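# Transfer the lidded 96-well plate from nest N1 to N2

## Task

Take the 96-well culture plate out of plate nest N1 and place it in plate nest N2. It counts only if the plate rests level within N2's locating features, is turned so that well A1 lies at the nest corner labelled A1, and still has its lid completely seated on top. Then release the plate and pull the gripper(s) away from it.

## Robot and tools

ROBOT. Two six-joint arms, left_arm and right_arm, each ending in a parallel two-finger gripper. Root links in the scene frame: left_arm at (+0.037, +0.332, 0) with quat_wxyz (+0.999, 0, 0, -0.049); right_arm at (+0.046, -0.324, 0) with quat_wxyz (+0.999, 0, 0, +0.050). Joint ranges in rad, base to hand: waist -2.880..2.880, shoulder 0..3.142, elbow 0..3.019, wrist pitch -1.693..1.571, wrist yaw -1.571..1.571, wrist roll -2.094..2.094. Elbows cannot fully straighten.

FRAME. One shared scene frame: origin on the table surface midway between the arms, +z up, +x away from the arms over the table, +y toward left_arm. The arm names are labels, not image sides. Looking from the arms, N1 is the left nest (the +y side) and N2 the right one (-y side). The plate begins in N1 with A1 at the A1 corner.

GRIPPER. Fingers extend along the gripper's own +z axis and close along its y axis. end_effector_position is the spot between the finger pads, roughly 1 cm short of the fingertips. Opening runs from -1 (closed) to +1 (fully open, 0.094 m).

ROW FORMAT. Every motion command is a row of 16 plain numbers covering both arms, even if only one moves: left_arm x, y, z, qw, qx, qy, qz, opening, then right_arm in the same order. x, y, z are an absolute target position for that gripper's end_effector_position in metres, scene frame; qw..qz an absolute target orientation (w first), scene frame; opening is an absolute finger command in [-1, 1]. A target lying more than 0.6 m from the arm's last reported position along any gripper axis makes the call refused, and nothing is sent. To hold an orientation, repeat your own chosen quaternion rather than copying the drifting reported one. For an arm that should stay put, resend its whole last-reported pose and its intended opening every call.

execute_actions. Argument actions: a list with zero or one entry; optional pictures (boolean) to include or skip images. {"actions": []} just reports the state. An action {"rows": [[16 numbers], ...], "steps": n} holds 1 to 15 rows and n up to 15 control steps of 1/30 s (default 15); one row per step, the final row repeated to fill. A wait {"steps": n} (n up to 300) sends nothing and returns once n steps have passed since the previous result, your reply time included. Each step, the commanded pose is clipped to within 70 mm and 16 degrees of the measured pose; after the action the arm only finishes that last clipped pose, so far targets need further calls. Position wins over orientation when both cannot be met.

move. Arguments: target (one 16-number row as above, absolute poses) and speed (m/s, 0.002 to 0.5, default 0.25; rotation limited to twice that in rad/s). Each gripper follows a straight line to its pose, turning the short way; both paths finish together and last 0.5 to 10 s, being cut off at 10 s if longer. Opening is applied at the start. Paths ignore obstacles and the other arm, and grippers can lag, wander or overshoot speed, notably near full reach. It ends when everything is at rest, or 5 s after the path ends. The "move:" line gives the ending (done, off_target, moving, held, fault) and limits: paced means the pose was clipped, held means a check blocked some steps (afterwards the arm may rush). Distance of each gripper to its pose is listed. If only one arm is named, the other finished fine.

wait. Argument seconds, 0 to 10; nothing new is sent, though still-moving fingers continue.

zoom_image. Arguments camera (cam_head_left, cam_head_right, cam_high, cam_low: 672x504; cam_left_wrist, cam_right_wrist: 504x504) and region [x0, y0, x1, y1] in that image's pixels, origin top-left, at most 504x504. Calibration (K, distortion, T_world_to_cam) is provided per camera and may be off by a few degrees and millimetres.

read_manual gives only licence text. finished_scene takes the scene number and ends it irreversibly; call it only after the plate is placed, released and the hand is clear.

RESULTS. The state line shows each gripper's reported position and quaternion; this can deviate from truth, more when stretched. Motions often stop 1 cm or more from the command, usually low; tiny commands of a few mm may do nothing. "pose unreachable" and HELD mark steps the clearance check altered or blocked. "Hand target" shows where the controller is driving each hand. grip_measured is finger opening on the command scale (each reading may be off by about 1 mm); the final Joint positions value is opening in metres. To grip, command about 0.03 below grip_measured; less grips lighter. Pads push about 50 to 62 N. Joint torques are raw drive outputs with offsets and noise. FAULT lines mean an arm stopped.

CAUTIONS. Holding a load heats motors: MOTOR HOT appears at 85 °C, and at 100 °C the arm goes limp and drops what it holds, so don't linger while carrying the plate. A drop of a few millimetres when setting down is fine; a longer fall fails. Never knock anything off the table, never let the arms collide or press each other, approach contacts slowly and avoid targets far past the contact point. Loose objects may occasionally get nudged by an outside push.

Each tool is called by a JSON object that holds its "method" and its "body", one argument or row to a line.

## Session

{"method": "execute_actions", "body": {
  "actions": []
}}

Scene clock: 0.00 s of 13200.00 s.
left_arm: end_effector_position=(+0.0662, +0.1129, +0.2468) grip_measured=+1.000 end_effector_quat_wxyz=(+0.175, +0.944, +0.267, +0.083) | right_arm: end_effector_position=(+0.2110, -0.5126, +0.1528) grip_measured=+1.000 end_effector_quat_wxyz=(+0.145, +0.175, +0.974, -0.015)
Joint positions: left_arm=[-1.555  0.687  0.828 -1.433 -0.276  0.976  0.094] | right_arm=[-1.076  0.833  0.657 -1.166 -0.185 -0.599  0.094]
Joint velocities: left_arm=[-0.005 -0.005 -0.007  0.007 -0.051  0.022  0.   ] | right_arm=[ 0.005  0.015  0.002 -0.007 -0.037 -0.051  0.   ]
Joint torques (N m, as the arm reports them, + toward a larger angle): no reading
Hand target (left_arm): +0.066, +0.107, +0.261; +0.191, +0.941, +0.269, +0.077
Hand target (right_arm): +0.216, -0.520, +0.165; +0.156, +0.173, +0.972, -0.026

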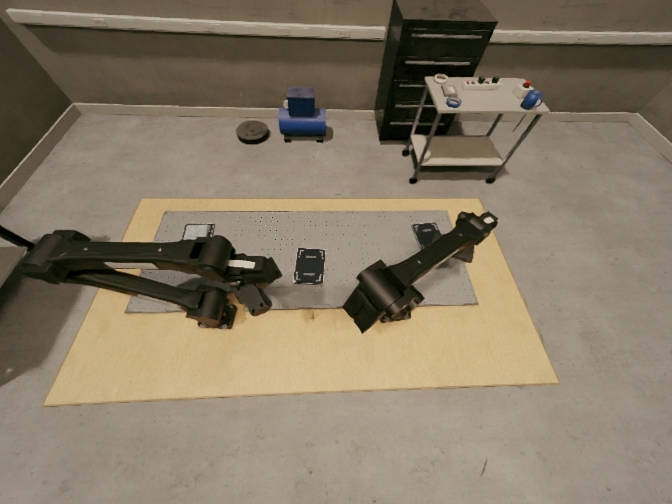

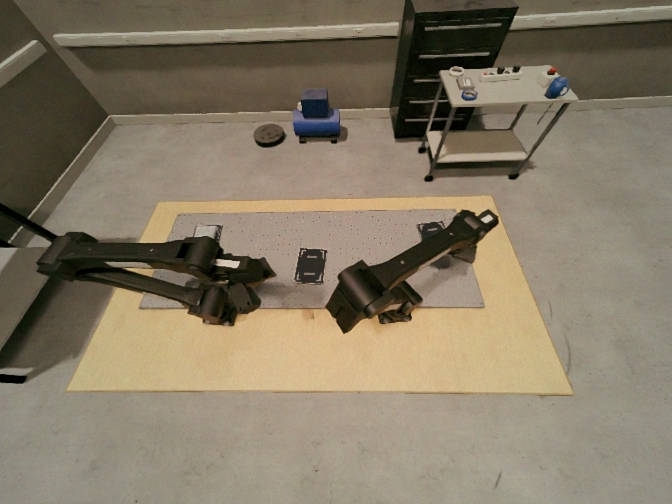

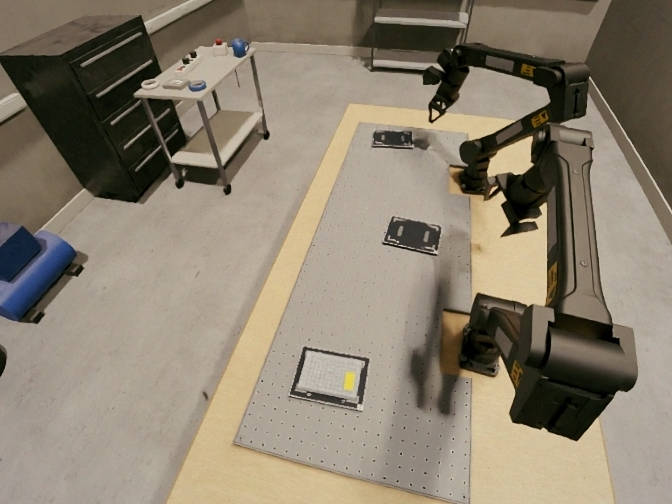

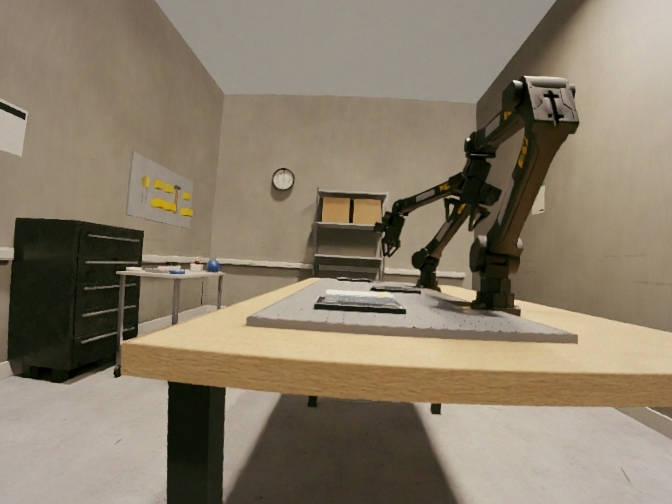

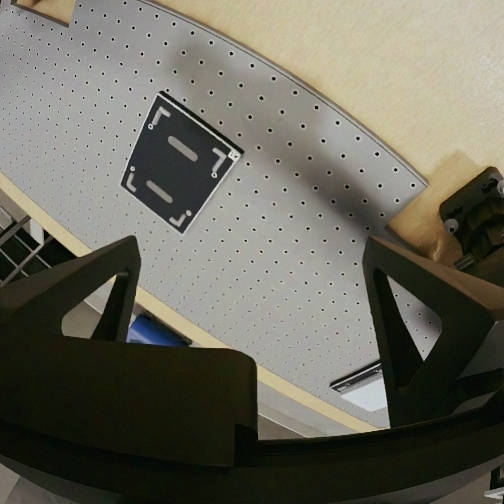

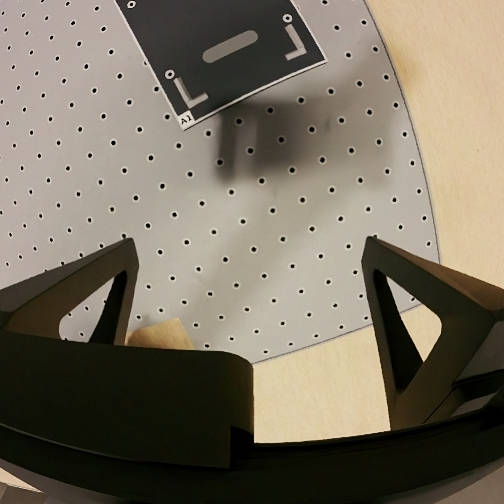

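{"method": "zoom_image", "body": {
  "camera": "cam_high",
  "region": [270, 330, 390, 420]
}}

{"method": "move", "body": {
  "target": [0.30,0.47,0.14,0,1,0,0,1,0.30,-0.50,0.14,0,1,0,0,1]
}}

Region (270, 330, 390, 420) of cam_high's 672x504 image, scaled by 4.200, with more detail than that image has; it fills the top 378 rows of this view, and the rest is white.

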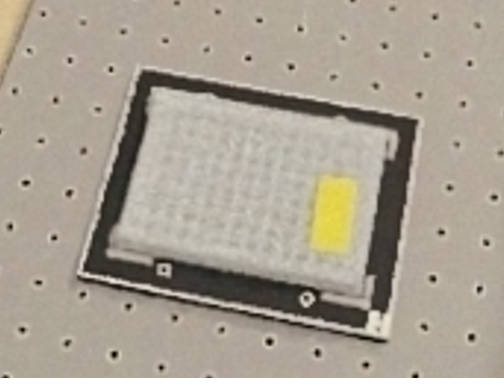

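Scene clock: 8.33 s of 13200.00 s.
left_arm: end_effector_position=(+0.2861, +0.4715, +0.1320) grip_measured=+1.000 end_effector_quat_wxyz=(-0.456, +0.804, +0.382, +0.004) | right_arm: end_effector_position=(+0.2870, -0.4890, +0.1240) grip_measured=+1.000 end_effector_quat_wxyz=(-0.086, +0.980, +0.172, +0.054)
Joint positions: left_arm=[ 0.141  1.411  0.805 -1.453 -0.848  2.074  0.094] | right_arm=[-0.81   1.211  0.828 -1.254 -0.193  2.077  0.094]
Joint velocities: left_arm=[-0.005  0.005 -0.007 -0.007 -0.007 -0.037  0.   ] | right_arm=[-0.015 -0.005 -0.012 -0.007 -0.037  0.037  0.   ]
Joint torques (N m, as the arm reports them, + toward a larger angle): left_arm=[-0.52 -4.75 11.32 -1.46 -0.26  0.13] | right_arm=[-0.57 -5.09 13.65 -0.75 -0.18  0.24]
Hand target (left_arm): +0.297, +0.475, +0.139; -0.455, +0.804, +0.384, -0.000
Hand target (right_arm): +0.298, -0.501, +0.140; -0.077, +0.981, +0.164, +0.064
Off the commanded pose (left_arm): 0.016 m, 73 deg; orientation clipped at the last step of the last action.
Off the commanded pose (right_arm): 0.023 m, 23 deg; orientation clipped at the last step of the last action.
joint sent to its limit (left arm) — the command would take joint 6 (wrist roll) past its upper limit, so that joint was sent only as far as its limit.
joint sent to its limit (right arm) — the command would take joint 6 (wrist roll) past its upper limit, so that joint was sent only as far as its limit.
move: off_target (left_arm, right_arm); limits=paced
camera_calibration (this result's frames):
cam_left_wrist: T_world_to_cam=[[-0.62671, 0.303343, 0.717787, -0.0592847], [0.765562, 0.0677736, 0.639782, -0.333955], [0.145426, 0.950468, -0.274702, -0.32678], [0, 0, 0, 1]] pos_world=[0.266032, 0.351211, 0.166445]
cam_right_wrist: T_world_to_cam=[[-0.340202, 0.926568, 0.160421, 0.532699], [0.714459, 0.14377, 0.684747, -0.217452], [0.611401, 0.347566, -0.710906, 0.202269], [0, 0, 0, 1]] pos_world=[0.212919, -0.532621, 0.207238]

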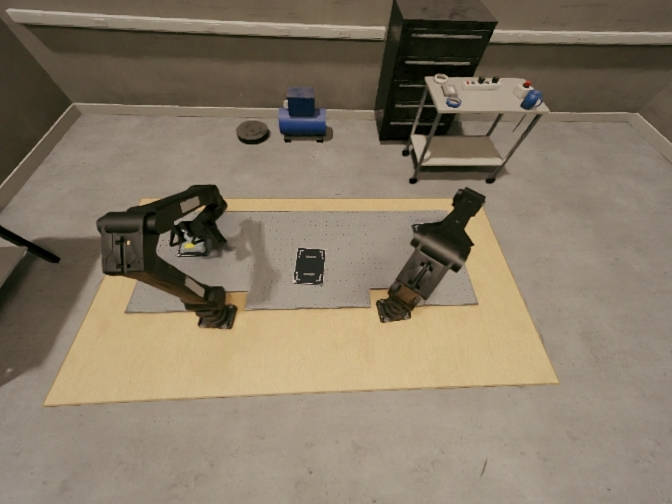

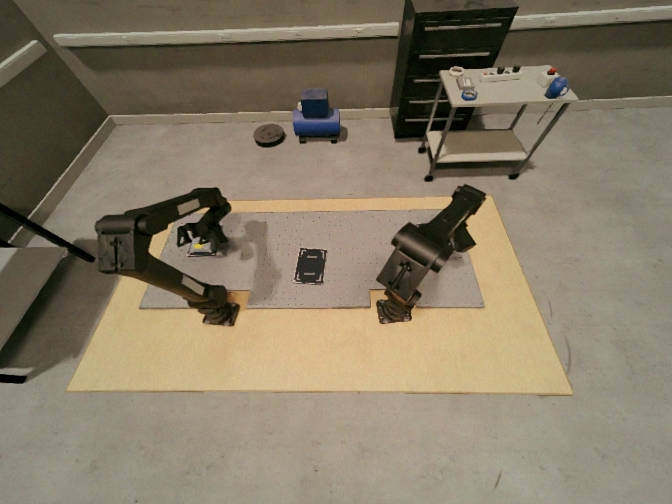

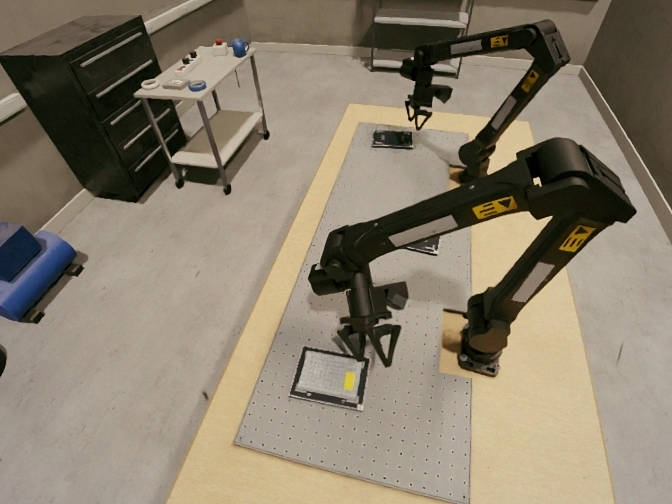

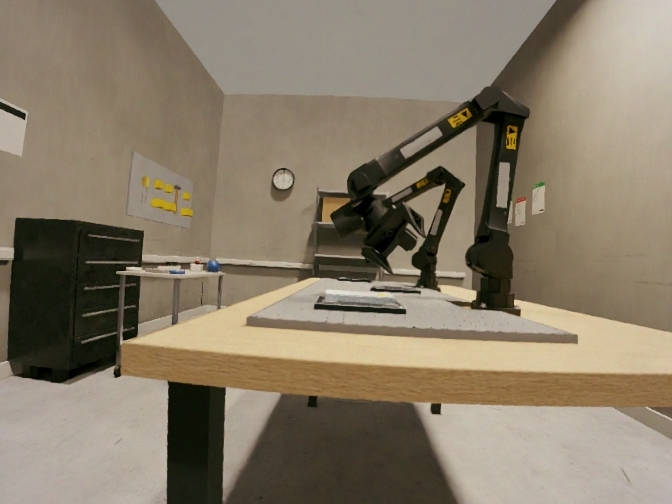

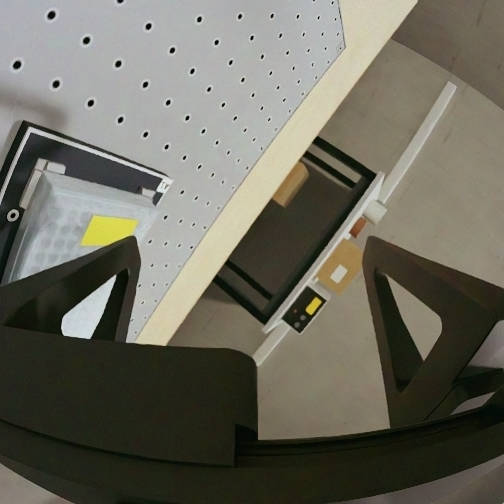

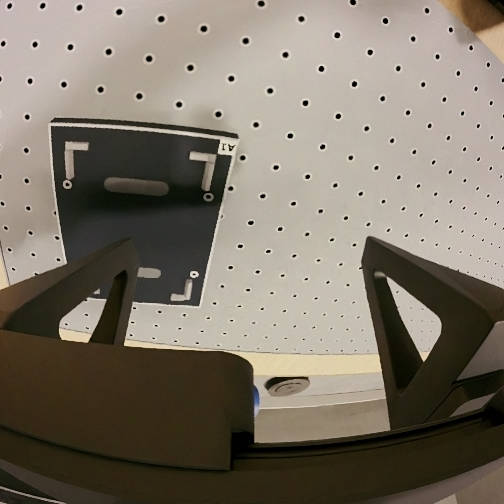

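{"method": "move", "body": {
  "target": [0.38,0.465,0.10,0,0.03,1,0,1,0.40,-0.52,0.10,0,-0.1,0.995,0,1]
}}

Scene clock: 15.63 s of 13200.00 s.
left_arm: end_effector_position=(+0.3758, +0.4625, +0.0919) grip_measured=+1.000 end_effector_quat_wxyz=(-0.028, +0.037, +0.999, -0.006) | right_arm: end_effector_position=(+0.3751, -0.5103, +0.0862) grip_measured=+1.000 end_effector_quat_wxyz=(-0.026, -0.090, +0.995, +0.016)
Joint positions: left_arm=[ 0.461  1.435  0.952 -1.143 -0.011  0.438  0.094] | right_arm=[-0.611  1.486  0.989 -1.136  0.003 -0.693  0.094]
Joint velocities: left_arm=[ 0.005 -0.024 -0.017 -0.007 -0.007  0.007  0.   ] | right_arm=[-0.005 -0.024 -0.002  0.007 -0.007 -0.022  0.   ]
Joint torques (N m, as the arm reports them, + toward a larger angle): left_arm=[ -0.33 -10.24   8.92   0.54   0.18  -0.14] | right_arm=[ 0.34 -8.44 13.17  0.91  0.01  0.01]
Hand target (left_arm): +0.380, +0.468, +0.102; -0.007, +0.026, +1.000, +0.002
Hand target (right_arm): +0.398, -0.520, +0.099; -0.003, -0.101, +0.995, -0.000
Off the commanded pose (left_arm): 0.009 m, 3 deg.
Off the commanded pose (right_arm): 0.030 m, 4 deg.
move: off_target (left_arm, right_arm)
camera_calibration (this result's frames):
cam_left_wrist: T_world_to_cam=[[-0.0697914, -0.997551, -0.00457969, 0.48727], [-0.775143, 0.0513402, 0.629696, 0.21113], [-0.627919, 0.0474972, -0.776828, 0.412117], [0, 0, 0, 1]] pos_world=[0.456439, 0.455663, 0.189428]
cam_right_wrist: T_world_to_cam=[[0.172492, -0.984607, -0.0282022, -0.562852], [-0.762491, -0.151596, 0.628989, 0.156617], [-0.623582, -0.0869919, -0.776903, 0.376112], [0, 0, 0, 1]] pos_world=[0.451043, -0.497727, 0.177819]

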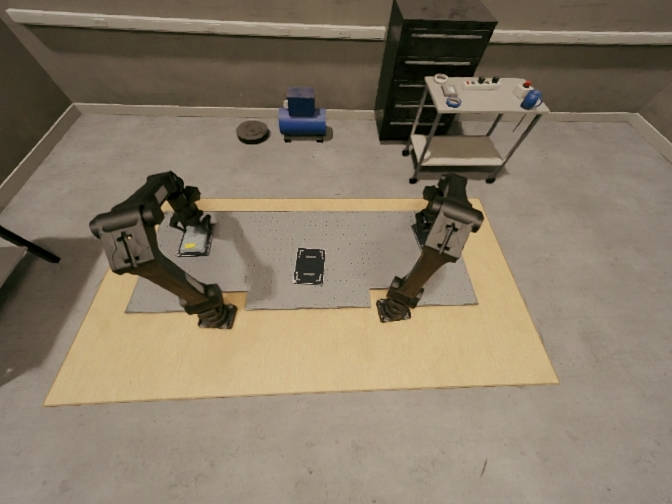

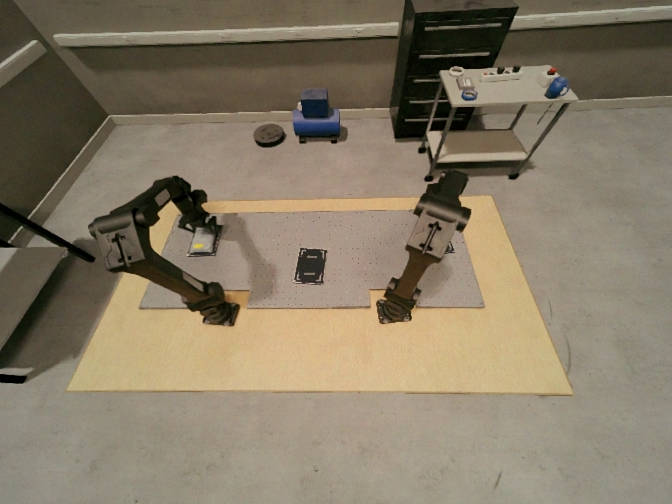

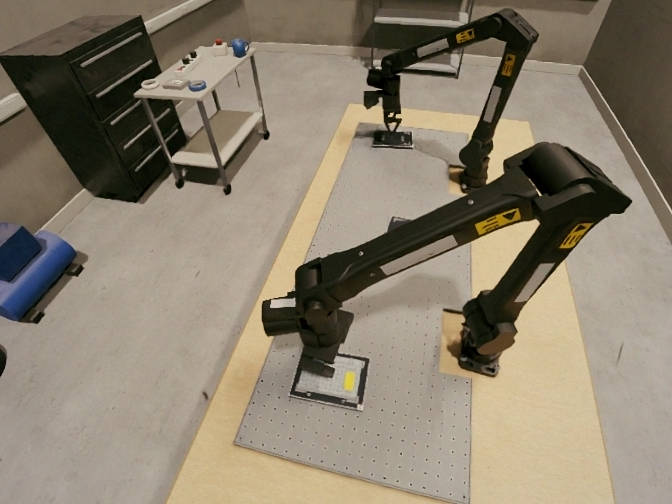

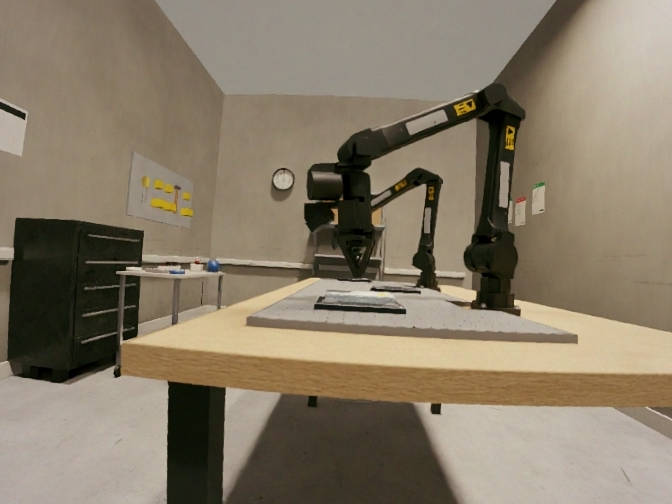

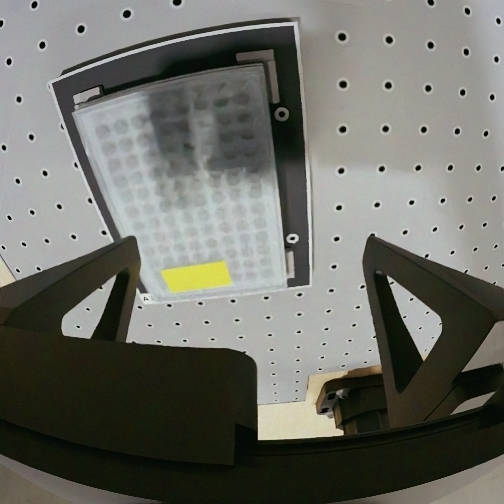

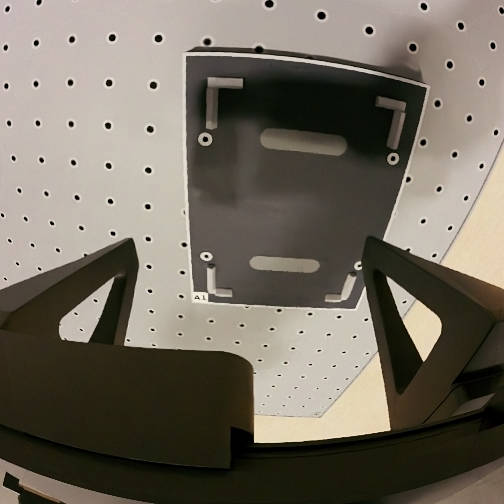

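{"method": "move", "body": {
  "target": [0.375,0.494,0.065,0.02,-0.03,1,0,1,0.38,-0.54,0.07,0.02,-0.06,0.998,0,1],
  "speed": 0.1
}}

Scene clock: 18.20 s of 13200.00 s.
left_arm: end_effector_position=(+0.3714, +0.4896, +0.0680) grip_measured=+1.000 end_effector_quat_wxyz=(+0.015, -0.021, +1.000, -0.000) | right_arm: end_effector_position=(+0.3782, -0.5370, +0.0735) grip_measured=+1.000 end_effector_quat_wxyz=(+0.016, -0.059, +0.998, +0.000)
Joint positions: left_arm=[ 0.545  1.435  0.881 -0.99   0.012  0.406  0.094] | right_arm=[-0.677  1.49   0.957 -1.011 -0.02  -0.696  0.094]
Joint velocities: left_arm=[-0.005 -0.005 -0.007 -0.007  0.081 -0.037  0.   ] | right_arm=[-0.015  0.005  0.022  0.012 -0.037 -0.007  0.   ]
Joint torques (N m, as the arm reports them, + toward a larger angle): left_arm=[-0.65 -6.73  8.84  0.87  0.2  -0.07] | right_arm=[-0.5  -8.25  8.52  1.03 -0.17  0.01]
Hand target (left_arm): +0.375, +0.495, +0.065; +0.019, -0.030, +0.999, +0.000
Hand target (right_arm): +0.380, -0.540, +0.070; +0.021, -0.061, +0.998, -0.000
Off the commanded pose (left_arm): 0.006 m, 1 deg.
Off the commanded pose (right_arm): 0.005 m, 0 deg.
move: done
camera_calibration (this result's frames):
cam_left_wrist: T_world_to_cam=[[0.0469941, -0.998745, -0.0172959, 0.471966], [-0.825578, -0.0485819, 0.562192, 0.293692], [-0.562327, -0.0121406, -0.826826, 0.397715], [0, 0, 0, 1]] pos_world=[0.443932, 0.490471, 0.171893]
cam_right_wrist: T_world_to_cam=[[0.110995, -0.993776, 0.00940773, -0.574431], [-0.82199, -0.0864795, 0.562897, 0.22528], [-0.558581, -0.0702119, -0.826473, 0.353941], [0, 0, 0, 1]] pos_world=[0.446642, -0.526523, 0.171117]

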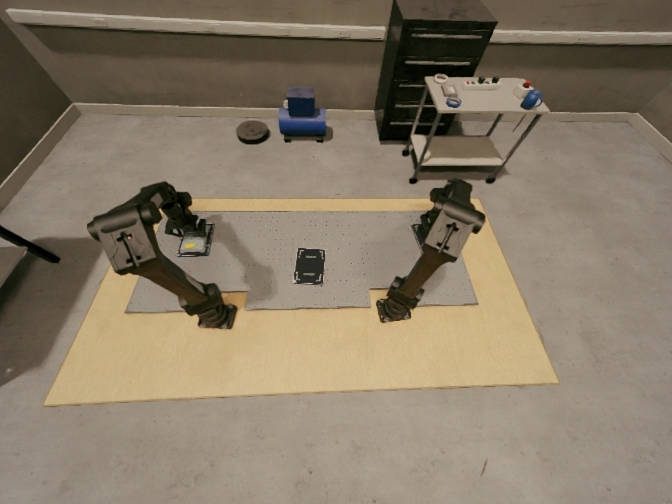

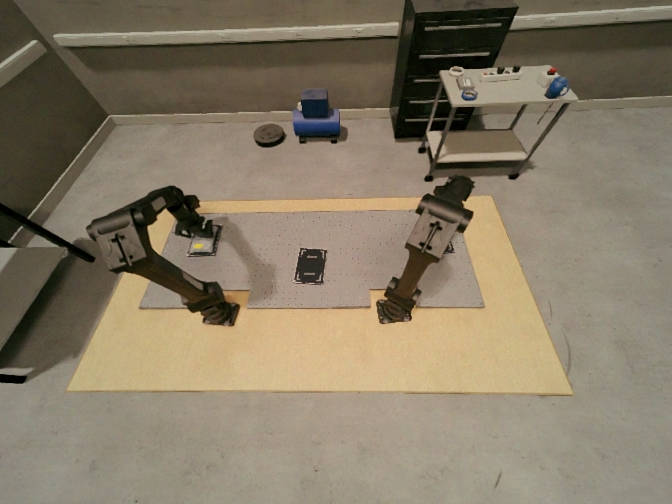

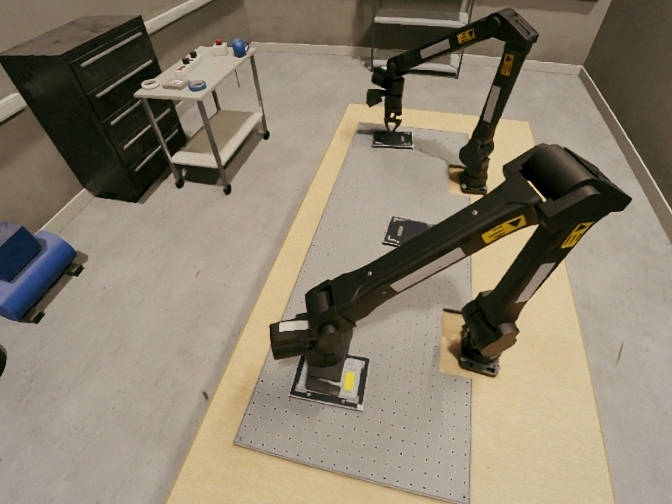

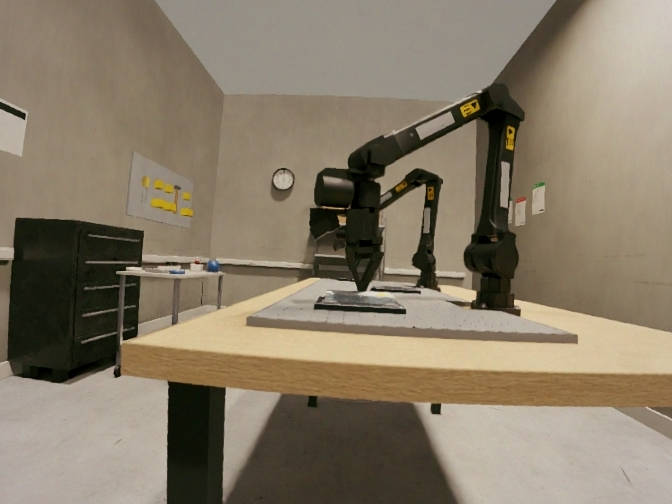

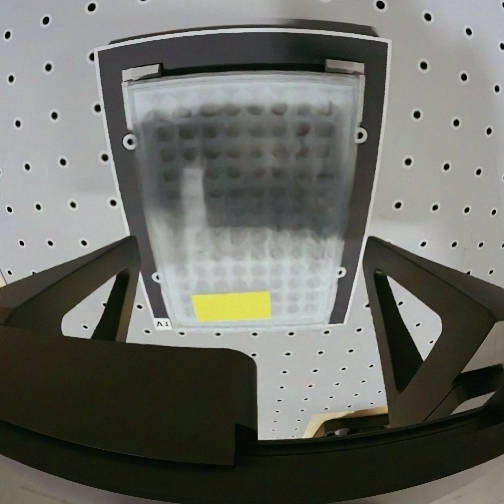

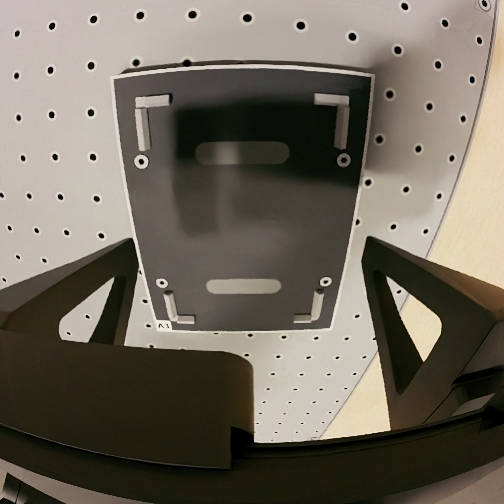

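{"method": "move", "body": {
  "target": [0.375,0.496,0.045,0.01,-0.04,1,0,1,0.38,-0.54,0.07,0.02,-0.06,0.998,0,1],
  "speed": 0.03
}}

{"method": "zoom_image", "body": {
  "camera": "cam_low",
  "region": [300, 260, 420, 330]
}}

Scene clock: 20.40 s of 13200.00 s.
left_arm: end_effector_position=(+0.3730, +0.4907, +0.0492) grip_measured=+1.000 end_effector_quat_wxyz=(+0.008, -0.031, +0.999, -0.002) | right_arm: end_effector_position=(+0.3782, -0.5370, +0.0735) grip_measured=+1.000 end_effector_quat_wxyz=(+0.016, -0.059, +0.998, +0.000)
Joint positions: left_arm=[ 0.545  1.479  0.869 -0.948  0.011  0.386  0.094] | right_arm=[-0.677  1.49   0.957 -1.011 -0.02  -0.696  0.094]
Joint velocities: left_arm=[-0.015  0.005 -0.007 -0.012  0.037 -0.022  0.   ] | right_arm=[-0.005 -0.005  0.002 -0.007 -0.066 -0.007  0.   ]
Joint torques (N m, as the arm reports them, + toward a larger angle): left_arm=[-0.4  -6.26  8.57  0.76 -0.03 -0.12] | right_arm=[-0.45 -8.46  8.57  1.05 -0.2   0.06]
Hand target (left_arm): +0.375, +0.496, +0.045; +0.010, -0.040, +0.999, -0.000
Hand target (right_arm): +0.380, -0.540, +0.070; +0.020, -0.060, +0.998, -0.000
Off the commanded pose (left_arm): 0.007 m, 1 deg.
Off the commanded pose (right_arm): 0.005 m, 0 deg.
move: done
camera_calibration (this result's frames):
cam_left_wrist: T_world_to_cam=[[0.0662469, -0.997716, -0.013181, 0.46475], [-0.817275, -0.0618348, 0.57292, 0.308538], [-0.572427, -0.0271817, -0.819505, 0.3939], [0, 0, 0, 1]] pos_world=[0.446851, 0.493474, 0.152161]
cam_right_wrist: T_world_to_cam=[[0.110995, -0.993776, 0.00940773, -0.574431], [-0.82199, -0.0864795, 0.562897, 0.22528], [-0.558581, -0.0702119, -0.826473, 0.353941], [0, 0, 0, 1]] pos_world=[0.446642, -0.526523, 0.171117]

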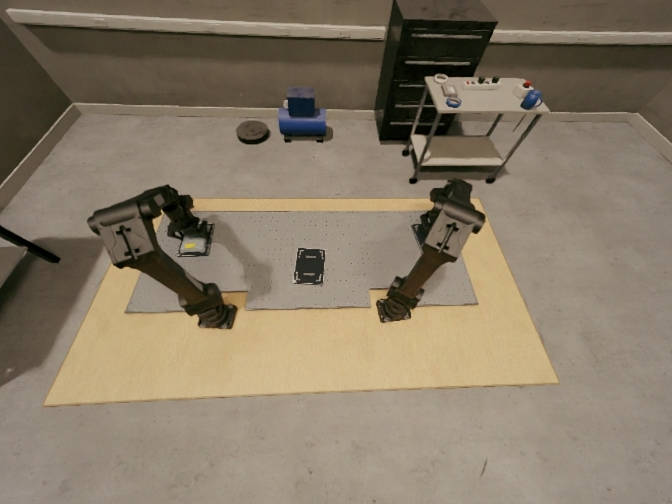

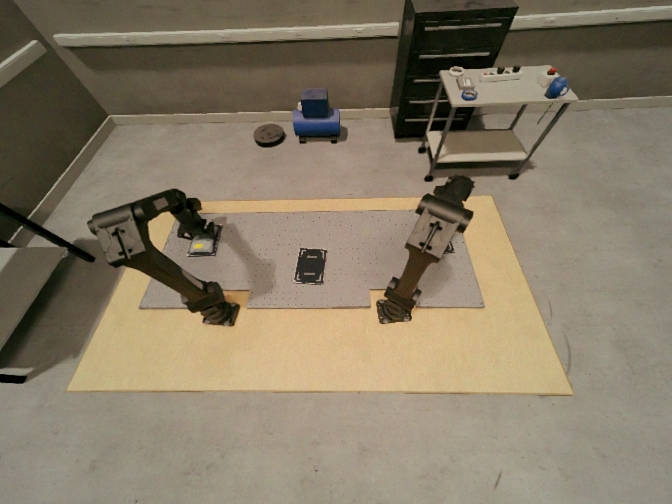

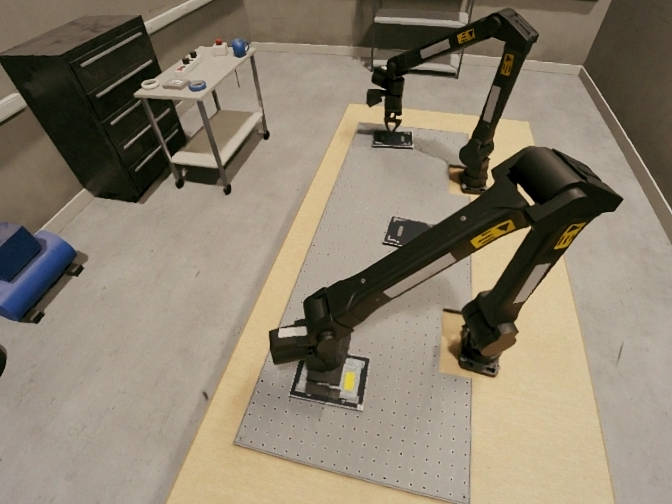

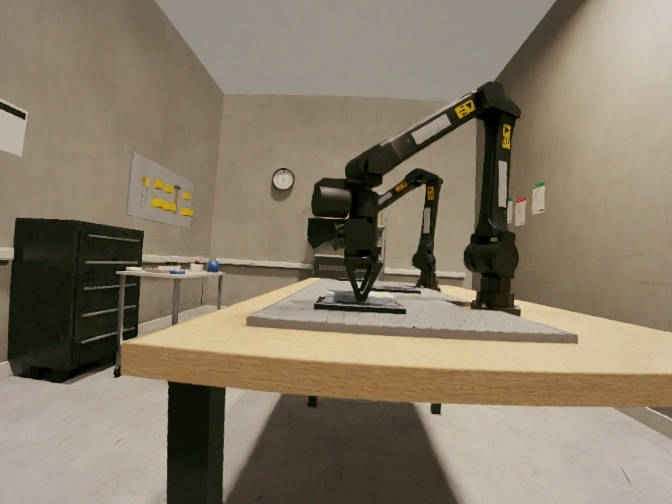

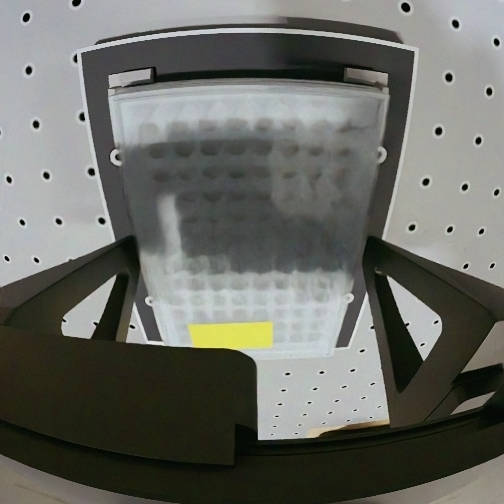

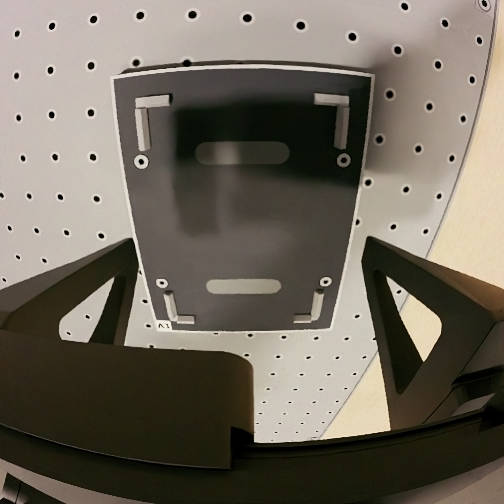

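Region (300, 260, 420, 330) of cam_low's 672x504 image, scaled by 4.200, with more detail than that image has; it fills the top 294 rows of this view, and the rest is white.

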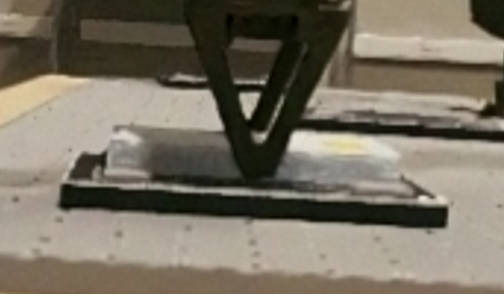

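{"method": "move", "body": {
  "target": [0.375,0.496,0.034,0.01,-0.04,1,0,1,0.38,-0.54,0.07,0.02,-0.06,0.998,0,1],
  "speed": 0.015
}}

{"method": "zoom_image", "body": {
  "camera": "cam_low",
  "region": [300, 260, 420, 330]
}}

Scene clock: 22.60 s of 13200.00 s.
left_arm: end_effector_position=(+0.3742, +0.4917, +0.0439) grip_measured=+1.000 end_effector_quat_wxyz=(+0.013, -0.033, +0.999, +0.001) | right_arm: end_effector_position=(+0.3782, -0.5370, +0.0735) grip_measured=+1.000 end_effector_quat_wxyz=(+0.016, -0.059, +0.998, +0.000)
Joint positions: left_arm=[ 0.545  1.486  0.859 -0.921  0.009  0.382  0.094] | right_arm=[-0.677  1.49   0.957 -1.011 -0.02  -0.696  0.094]
Joint velocities: left_arm=[-0.005 -0.005 -0.022 -0.012  0.007 -0.022  0.   ] | right_arm=[-0.005  0.005 -0.007 -0.012 -0.022  0.007  0.   ]
Joint torques (N m, as the arm reports them, + toward a larger angle): left_arm=[-0.85 -5.56  7.99  1.04  0.08 -0.08] | right_arm=[-0.22 -8.49  8.64  1.   -0.16  0.04]
Hand target (left_arm): +0.375, +0.496, +0.034; +0.010, -0.040, +0.999, +0.000
Hand target (right_arm): +0.380, -0.540, +0.070; +0.020, -0.060, +0.998, -0.000
Off the commanded pose (left_arm): 0.011 m, 1 deg.
Off the commanded pose (right_arm): 0.005 m, 0 deg.
move: off_target (left_arm)
camera_calibration (this result's frames):
cam_left_wrist: T_world_to_cam=[[0.0706135, -0.99732, -0.0191712, 0.464029], [-0.821914, -0.069063, 0.56541, 0.318198], [-0.565218, -0.0241685, -0.824587, 0.386305], [0, 0, 0, 1]] pos_world=[0.447111, 0.494098, 0.147526]
cam_right_wrist: T_world_to_cam=[[0.110995, -0.993776, 0.00940773, -0.574431], [-0.82199, -0.0864795, 0.562897, 0.22528], [-0.558581, -0.0702119, -0.826473, 0.353941], [0, 0, 0, 1]] pos_world=[0.446642, -0.526523, 0.171117]

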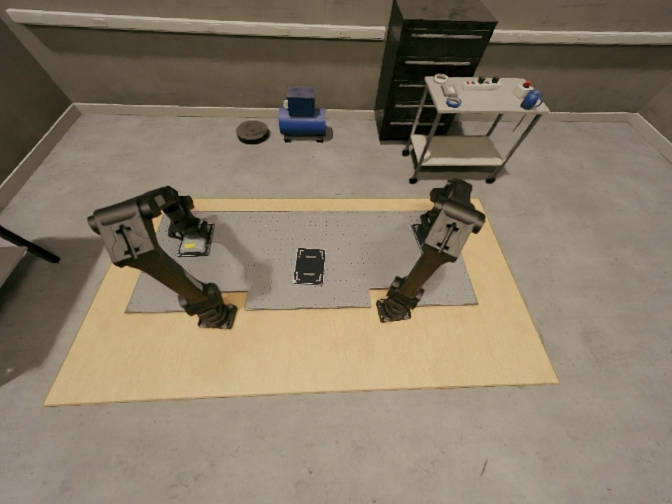

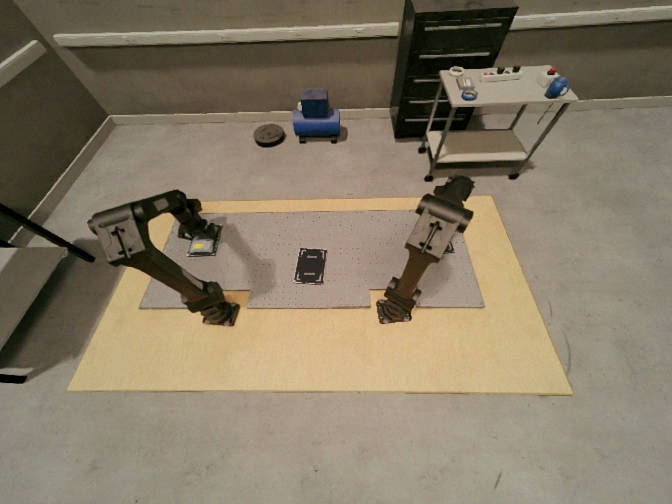

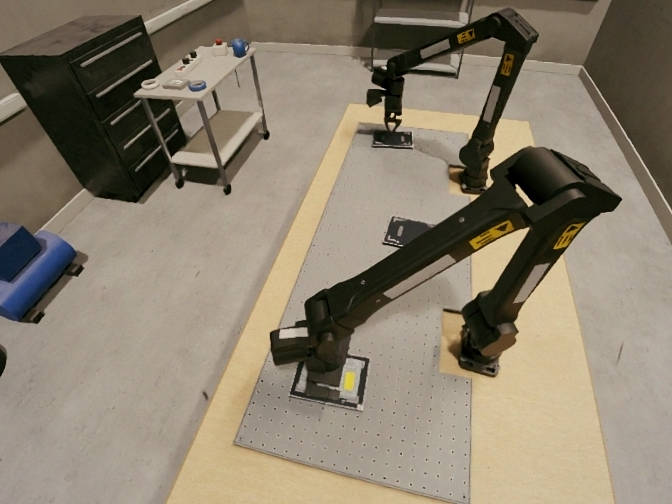

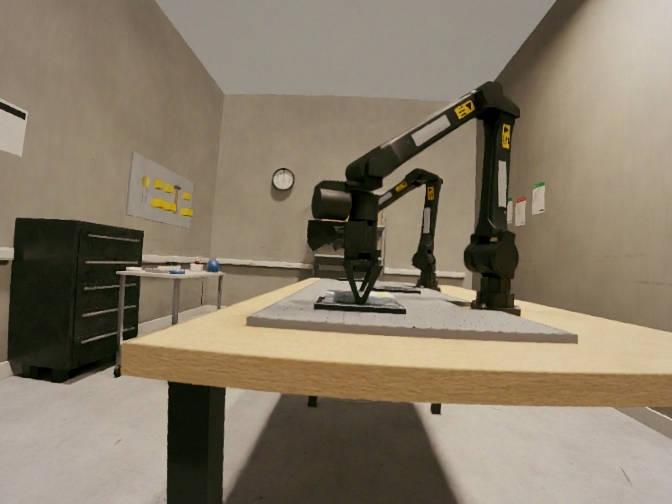

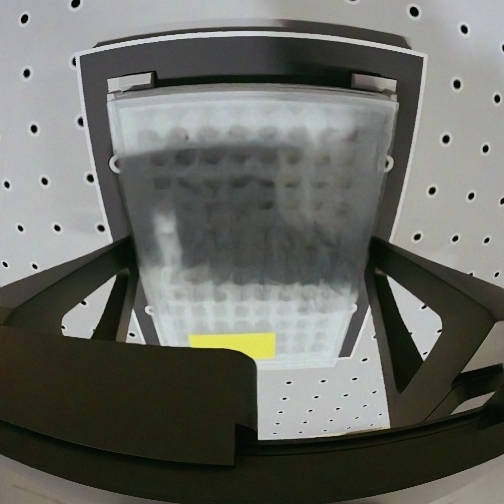

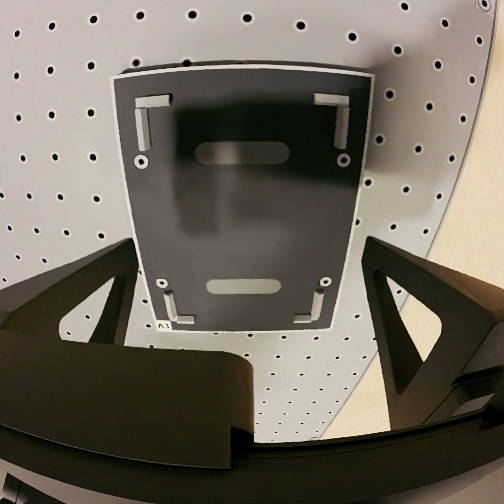

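Region (300, 260, 420, 330) of cam_low's 672x504 image, scaled by 4.200, with more detail than that image has; it fills the top 294 rows of this view, and the rest is white.

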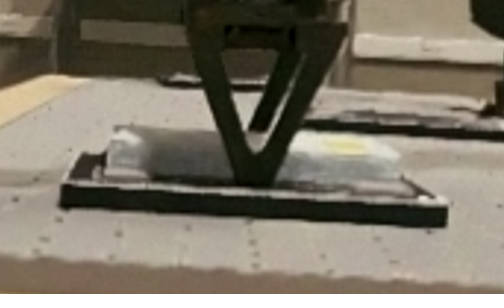

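Touching down. Grip.

{"method": "execute_actions", "body": {
  "actions": [
    {"rows":[[0.375,0.496,0.04,0.01,-0.04,1,0,0.78,0.38,-0.54,0.07,0.02,-0.06,0.998,0,1]]}
  ],
  "pictures": false
}}

{"method": "move", "body": {
  "target": [0.375,0.496,0.07,0.01,-0.04,1,0,0.78,0.38,-0.54,0.07,0.02,-0.06,0.998,0,1],
  "speed": 0.03
}}

{"method": "zoom_image", "body": {
  "camera": "cam_low",
  "region": [300, 260, 420, 330]
}}

Scene clock: 24.33 s of 13200.00 s.
left_arm: end_effector_position=(+0.3741, +0.4918, +0.0439) grip_measured=+0.805 end_effector_quat_wxyz=(+0.012, -0.033, +0.999, +0.001) | right_arm: end_effector_position=(+0.3782, -0.5370, +0.0735) grip_measured=+1.000 end_effector_quat_wxyz=(+0.016, -0.059, +0.998, +0.000)
Joint positions: left_arm=[ 0.545  1.486  0.859 -0.921  0.008  0.382  0.085] | right_arm=[-0.677  1.49   0.957 -1.011 -0.02  -0.696  0.094]
Joint velocities: left_arm=[-0.015  0.005 -0.022  0.017  0.095 -0.007 -0.   ] | right_arm=[-0.015 -0.005 -0.002  0.007 -0.022  0.022  0.   ]
Joint torques (N m, as the arm reports them, + toward a larger angle): left_arm=[-0.78 -6.93  8.65  0.3   0.1  -0.11] | right_arm=[-0.19 -8.52  8.68  1.01 -0.18  0.04]
Hand target (left_arm): +0.375, +0.496, +0.040; +0.010, -0.040, +0.999, +0.000
Hand target (right_arm): +0.380, -0.540, +0.070; +0.020, -0.060, +0.998, -0.000
Off the commanded pose (left_arm): 0.006 m, 1 deg.
Off the commanded pose (right_arm): 0.005 m, 0 deg.
Steps of this call (steps 1 to 37: nothing new was sent; steps 38 to 52: all 15 steps of this action). Readings (end_effector_position):
38: left_arm (+0.3742, +0.4918, +0.0439) | right_arm (+0.3782, -0.5370, +0.0735)
39: left_arm (+0.3741, +0.4918, +0.0439) | right_arm (+0.3782, -0.5370, +0.0735)
41: left_arm (+0.3741, +0.4918, +0.0439) | right_arm (+0.3782, -0.5370, +0.0735)
45: left_arm (+0.3741, +0.4918, +0.0439) | right_arm (+0.3782, -0.5370, +0.0735)
52: the state above

Scene clock: 25.77 s of 13200.00 s.
left_arm: end_effector_position=(+0.3624, +0.4870, +0.0497) grip_measured=+0.805 end_effector_quat_wxyz=(-0.012, -0.035, +0.999, -0.009) | right_arm: end_effector_position=(+0.3782, -0.5370, +0.0735) grip_measured=+1.000 end_effector_quat_wxyz=(+0.016, -0.059, +0.998, +0.000)
Joint positions: left_arm=[ 0.547  1.476  0.867 -0.99   0.007  0.378  0.085] | right_arm=[-0.677  1.49   0.957 -1.011 -0.02  -0.696  0.094]
Joint velocities: left_arm=[-0.015  0.005  0.017  0.012  0.051 -0.066 -0.   ] | right_arm=[-0.005  0.005 -0.017 -0.002 -0.037  0.022  0.   ]
Joint torques (N m, as the arm reports them, + toward a larger angle): left_arm=[ -1.3  -10.74  11.36  -0.5    0.15  -0.06] | right_arm=[-0.45 -8.64  8.65  0.99 -0.18  0.06]
Hand target (left_arm): +0.374, +0.495, +0.070; +0.010, -0.040, +0.999, +0.000
Hand target (right_arm): +0.380, -0.540, +0.070; +0.020, -0.060, +0.998, -0.000
Off the commanded pose (left_arm): 0.026 m, 3 deg.
Off the commanded pose (right_arm): 0.005 m, 0 deg.
move: off_target (left_arm)
camera_calibration (this result's frames):
cam_left_wrist: T_world_to_cam=[[0.0754338, -0.997149, -0.00193319, 0.457608], [-0.793691, -0.0612157, 0.605233, 0.288844], [-0.603626, -0.0441207, -0.796046, 0.406547], [0, 0, 0, 1]] pos_world=[0.440136, 0.491922, 0.149697]
cam_right_wrist: T_world_to_cam=[[0.110995, -0.993776, 0.00940773, -0.574431], [-0.82199, -0.0864795, 0.562897, 0.22528], [-0.558581, -0.0702119, -0.826473, 0.353941], [0, 0, 0, 1]] pos_world=[0.446642, -0.526523, 0.171117]

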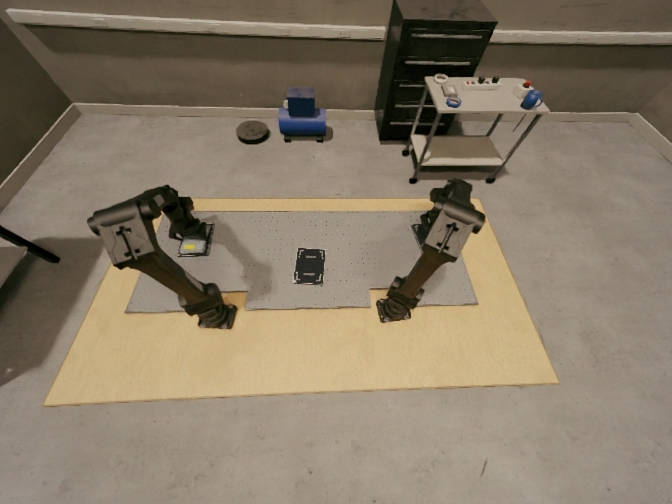

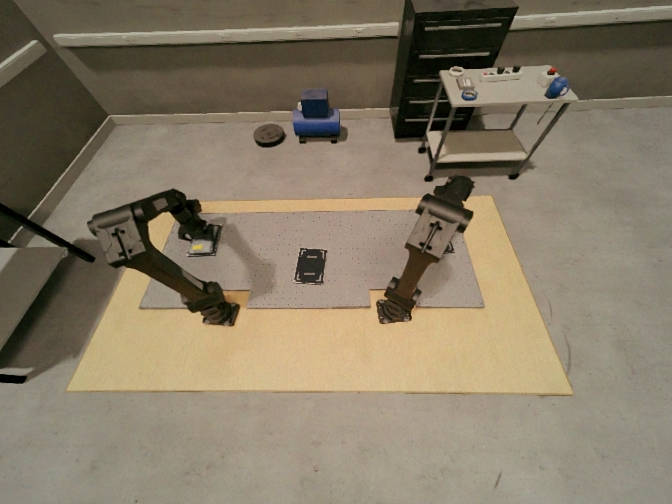

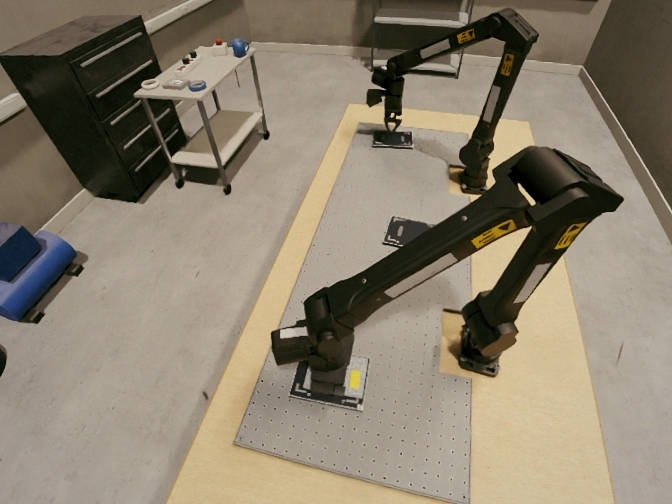

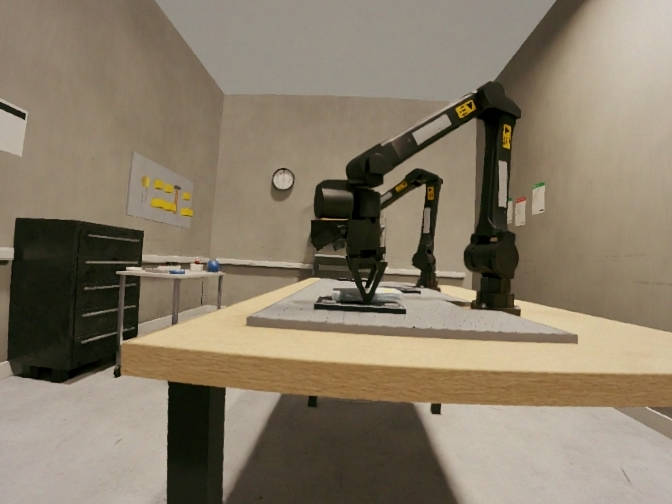

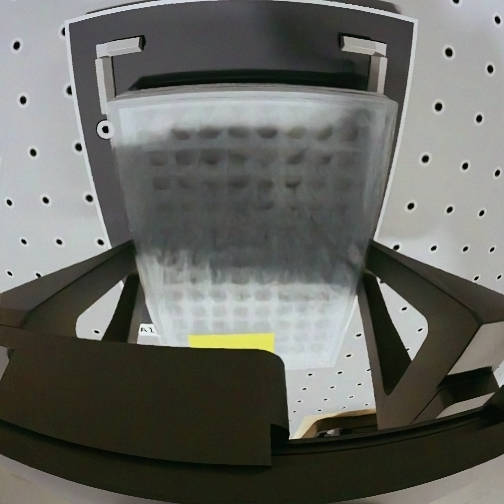

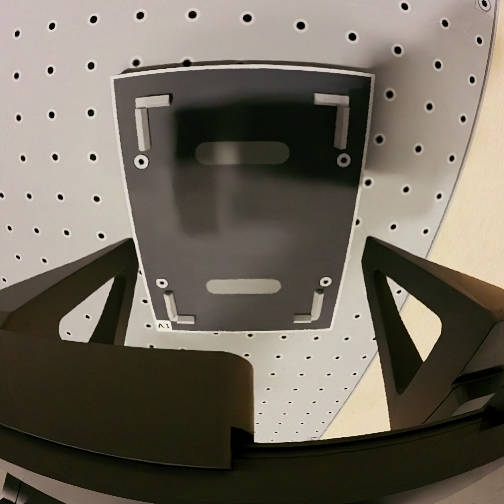

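Region (300, 260, 420, 330) of cam_low's 672x504 image, scaled by 4.200, with more detail than that image has; it fills the top 294 rows of this view, and the rest is white.

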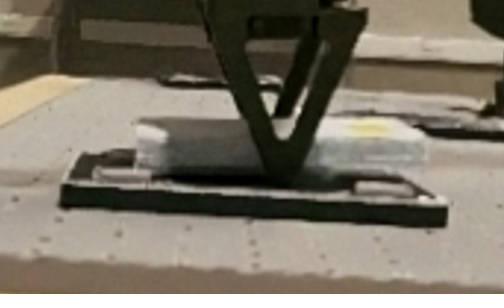

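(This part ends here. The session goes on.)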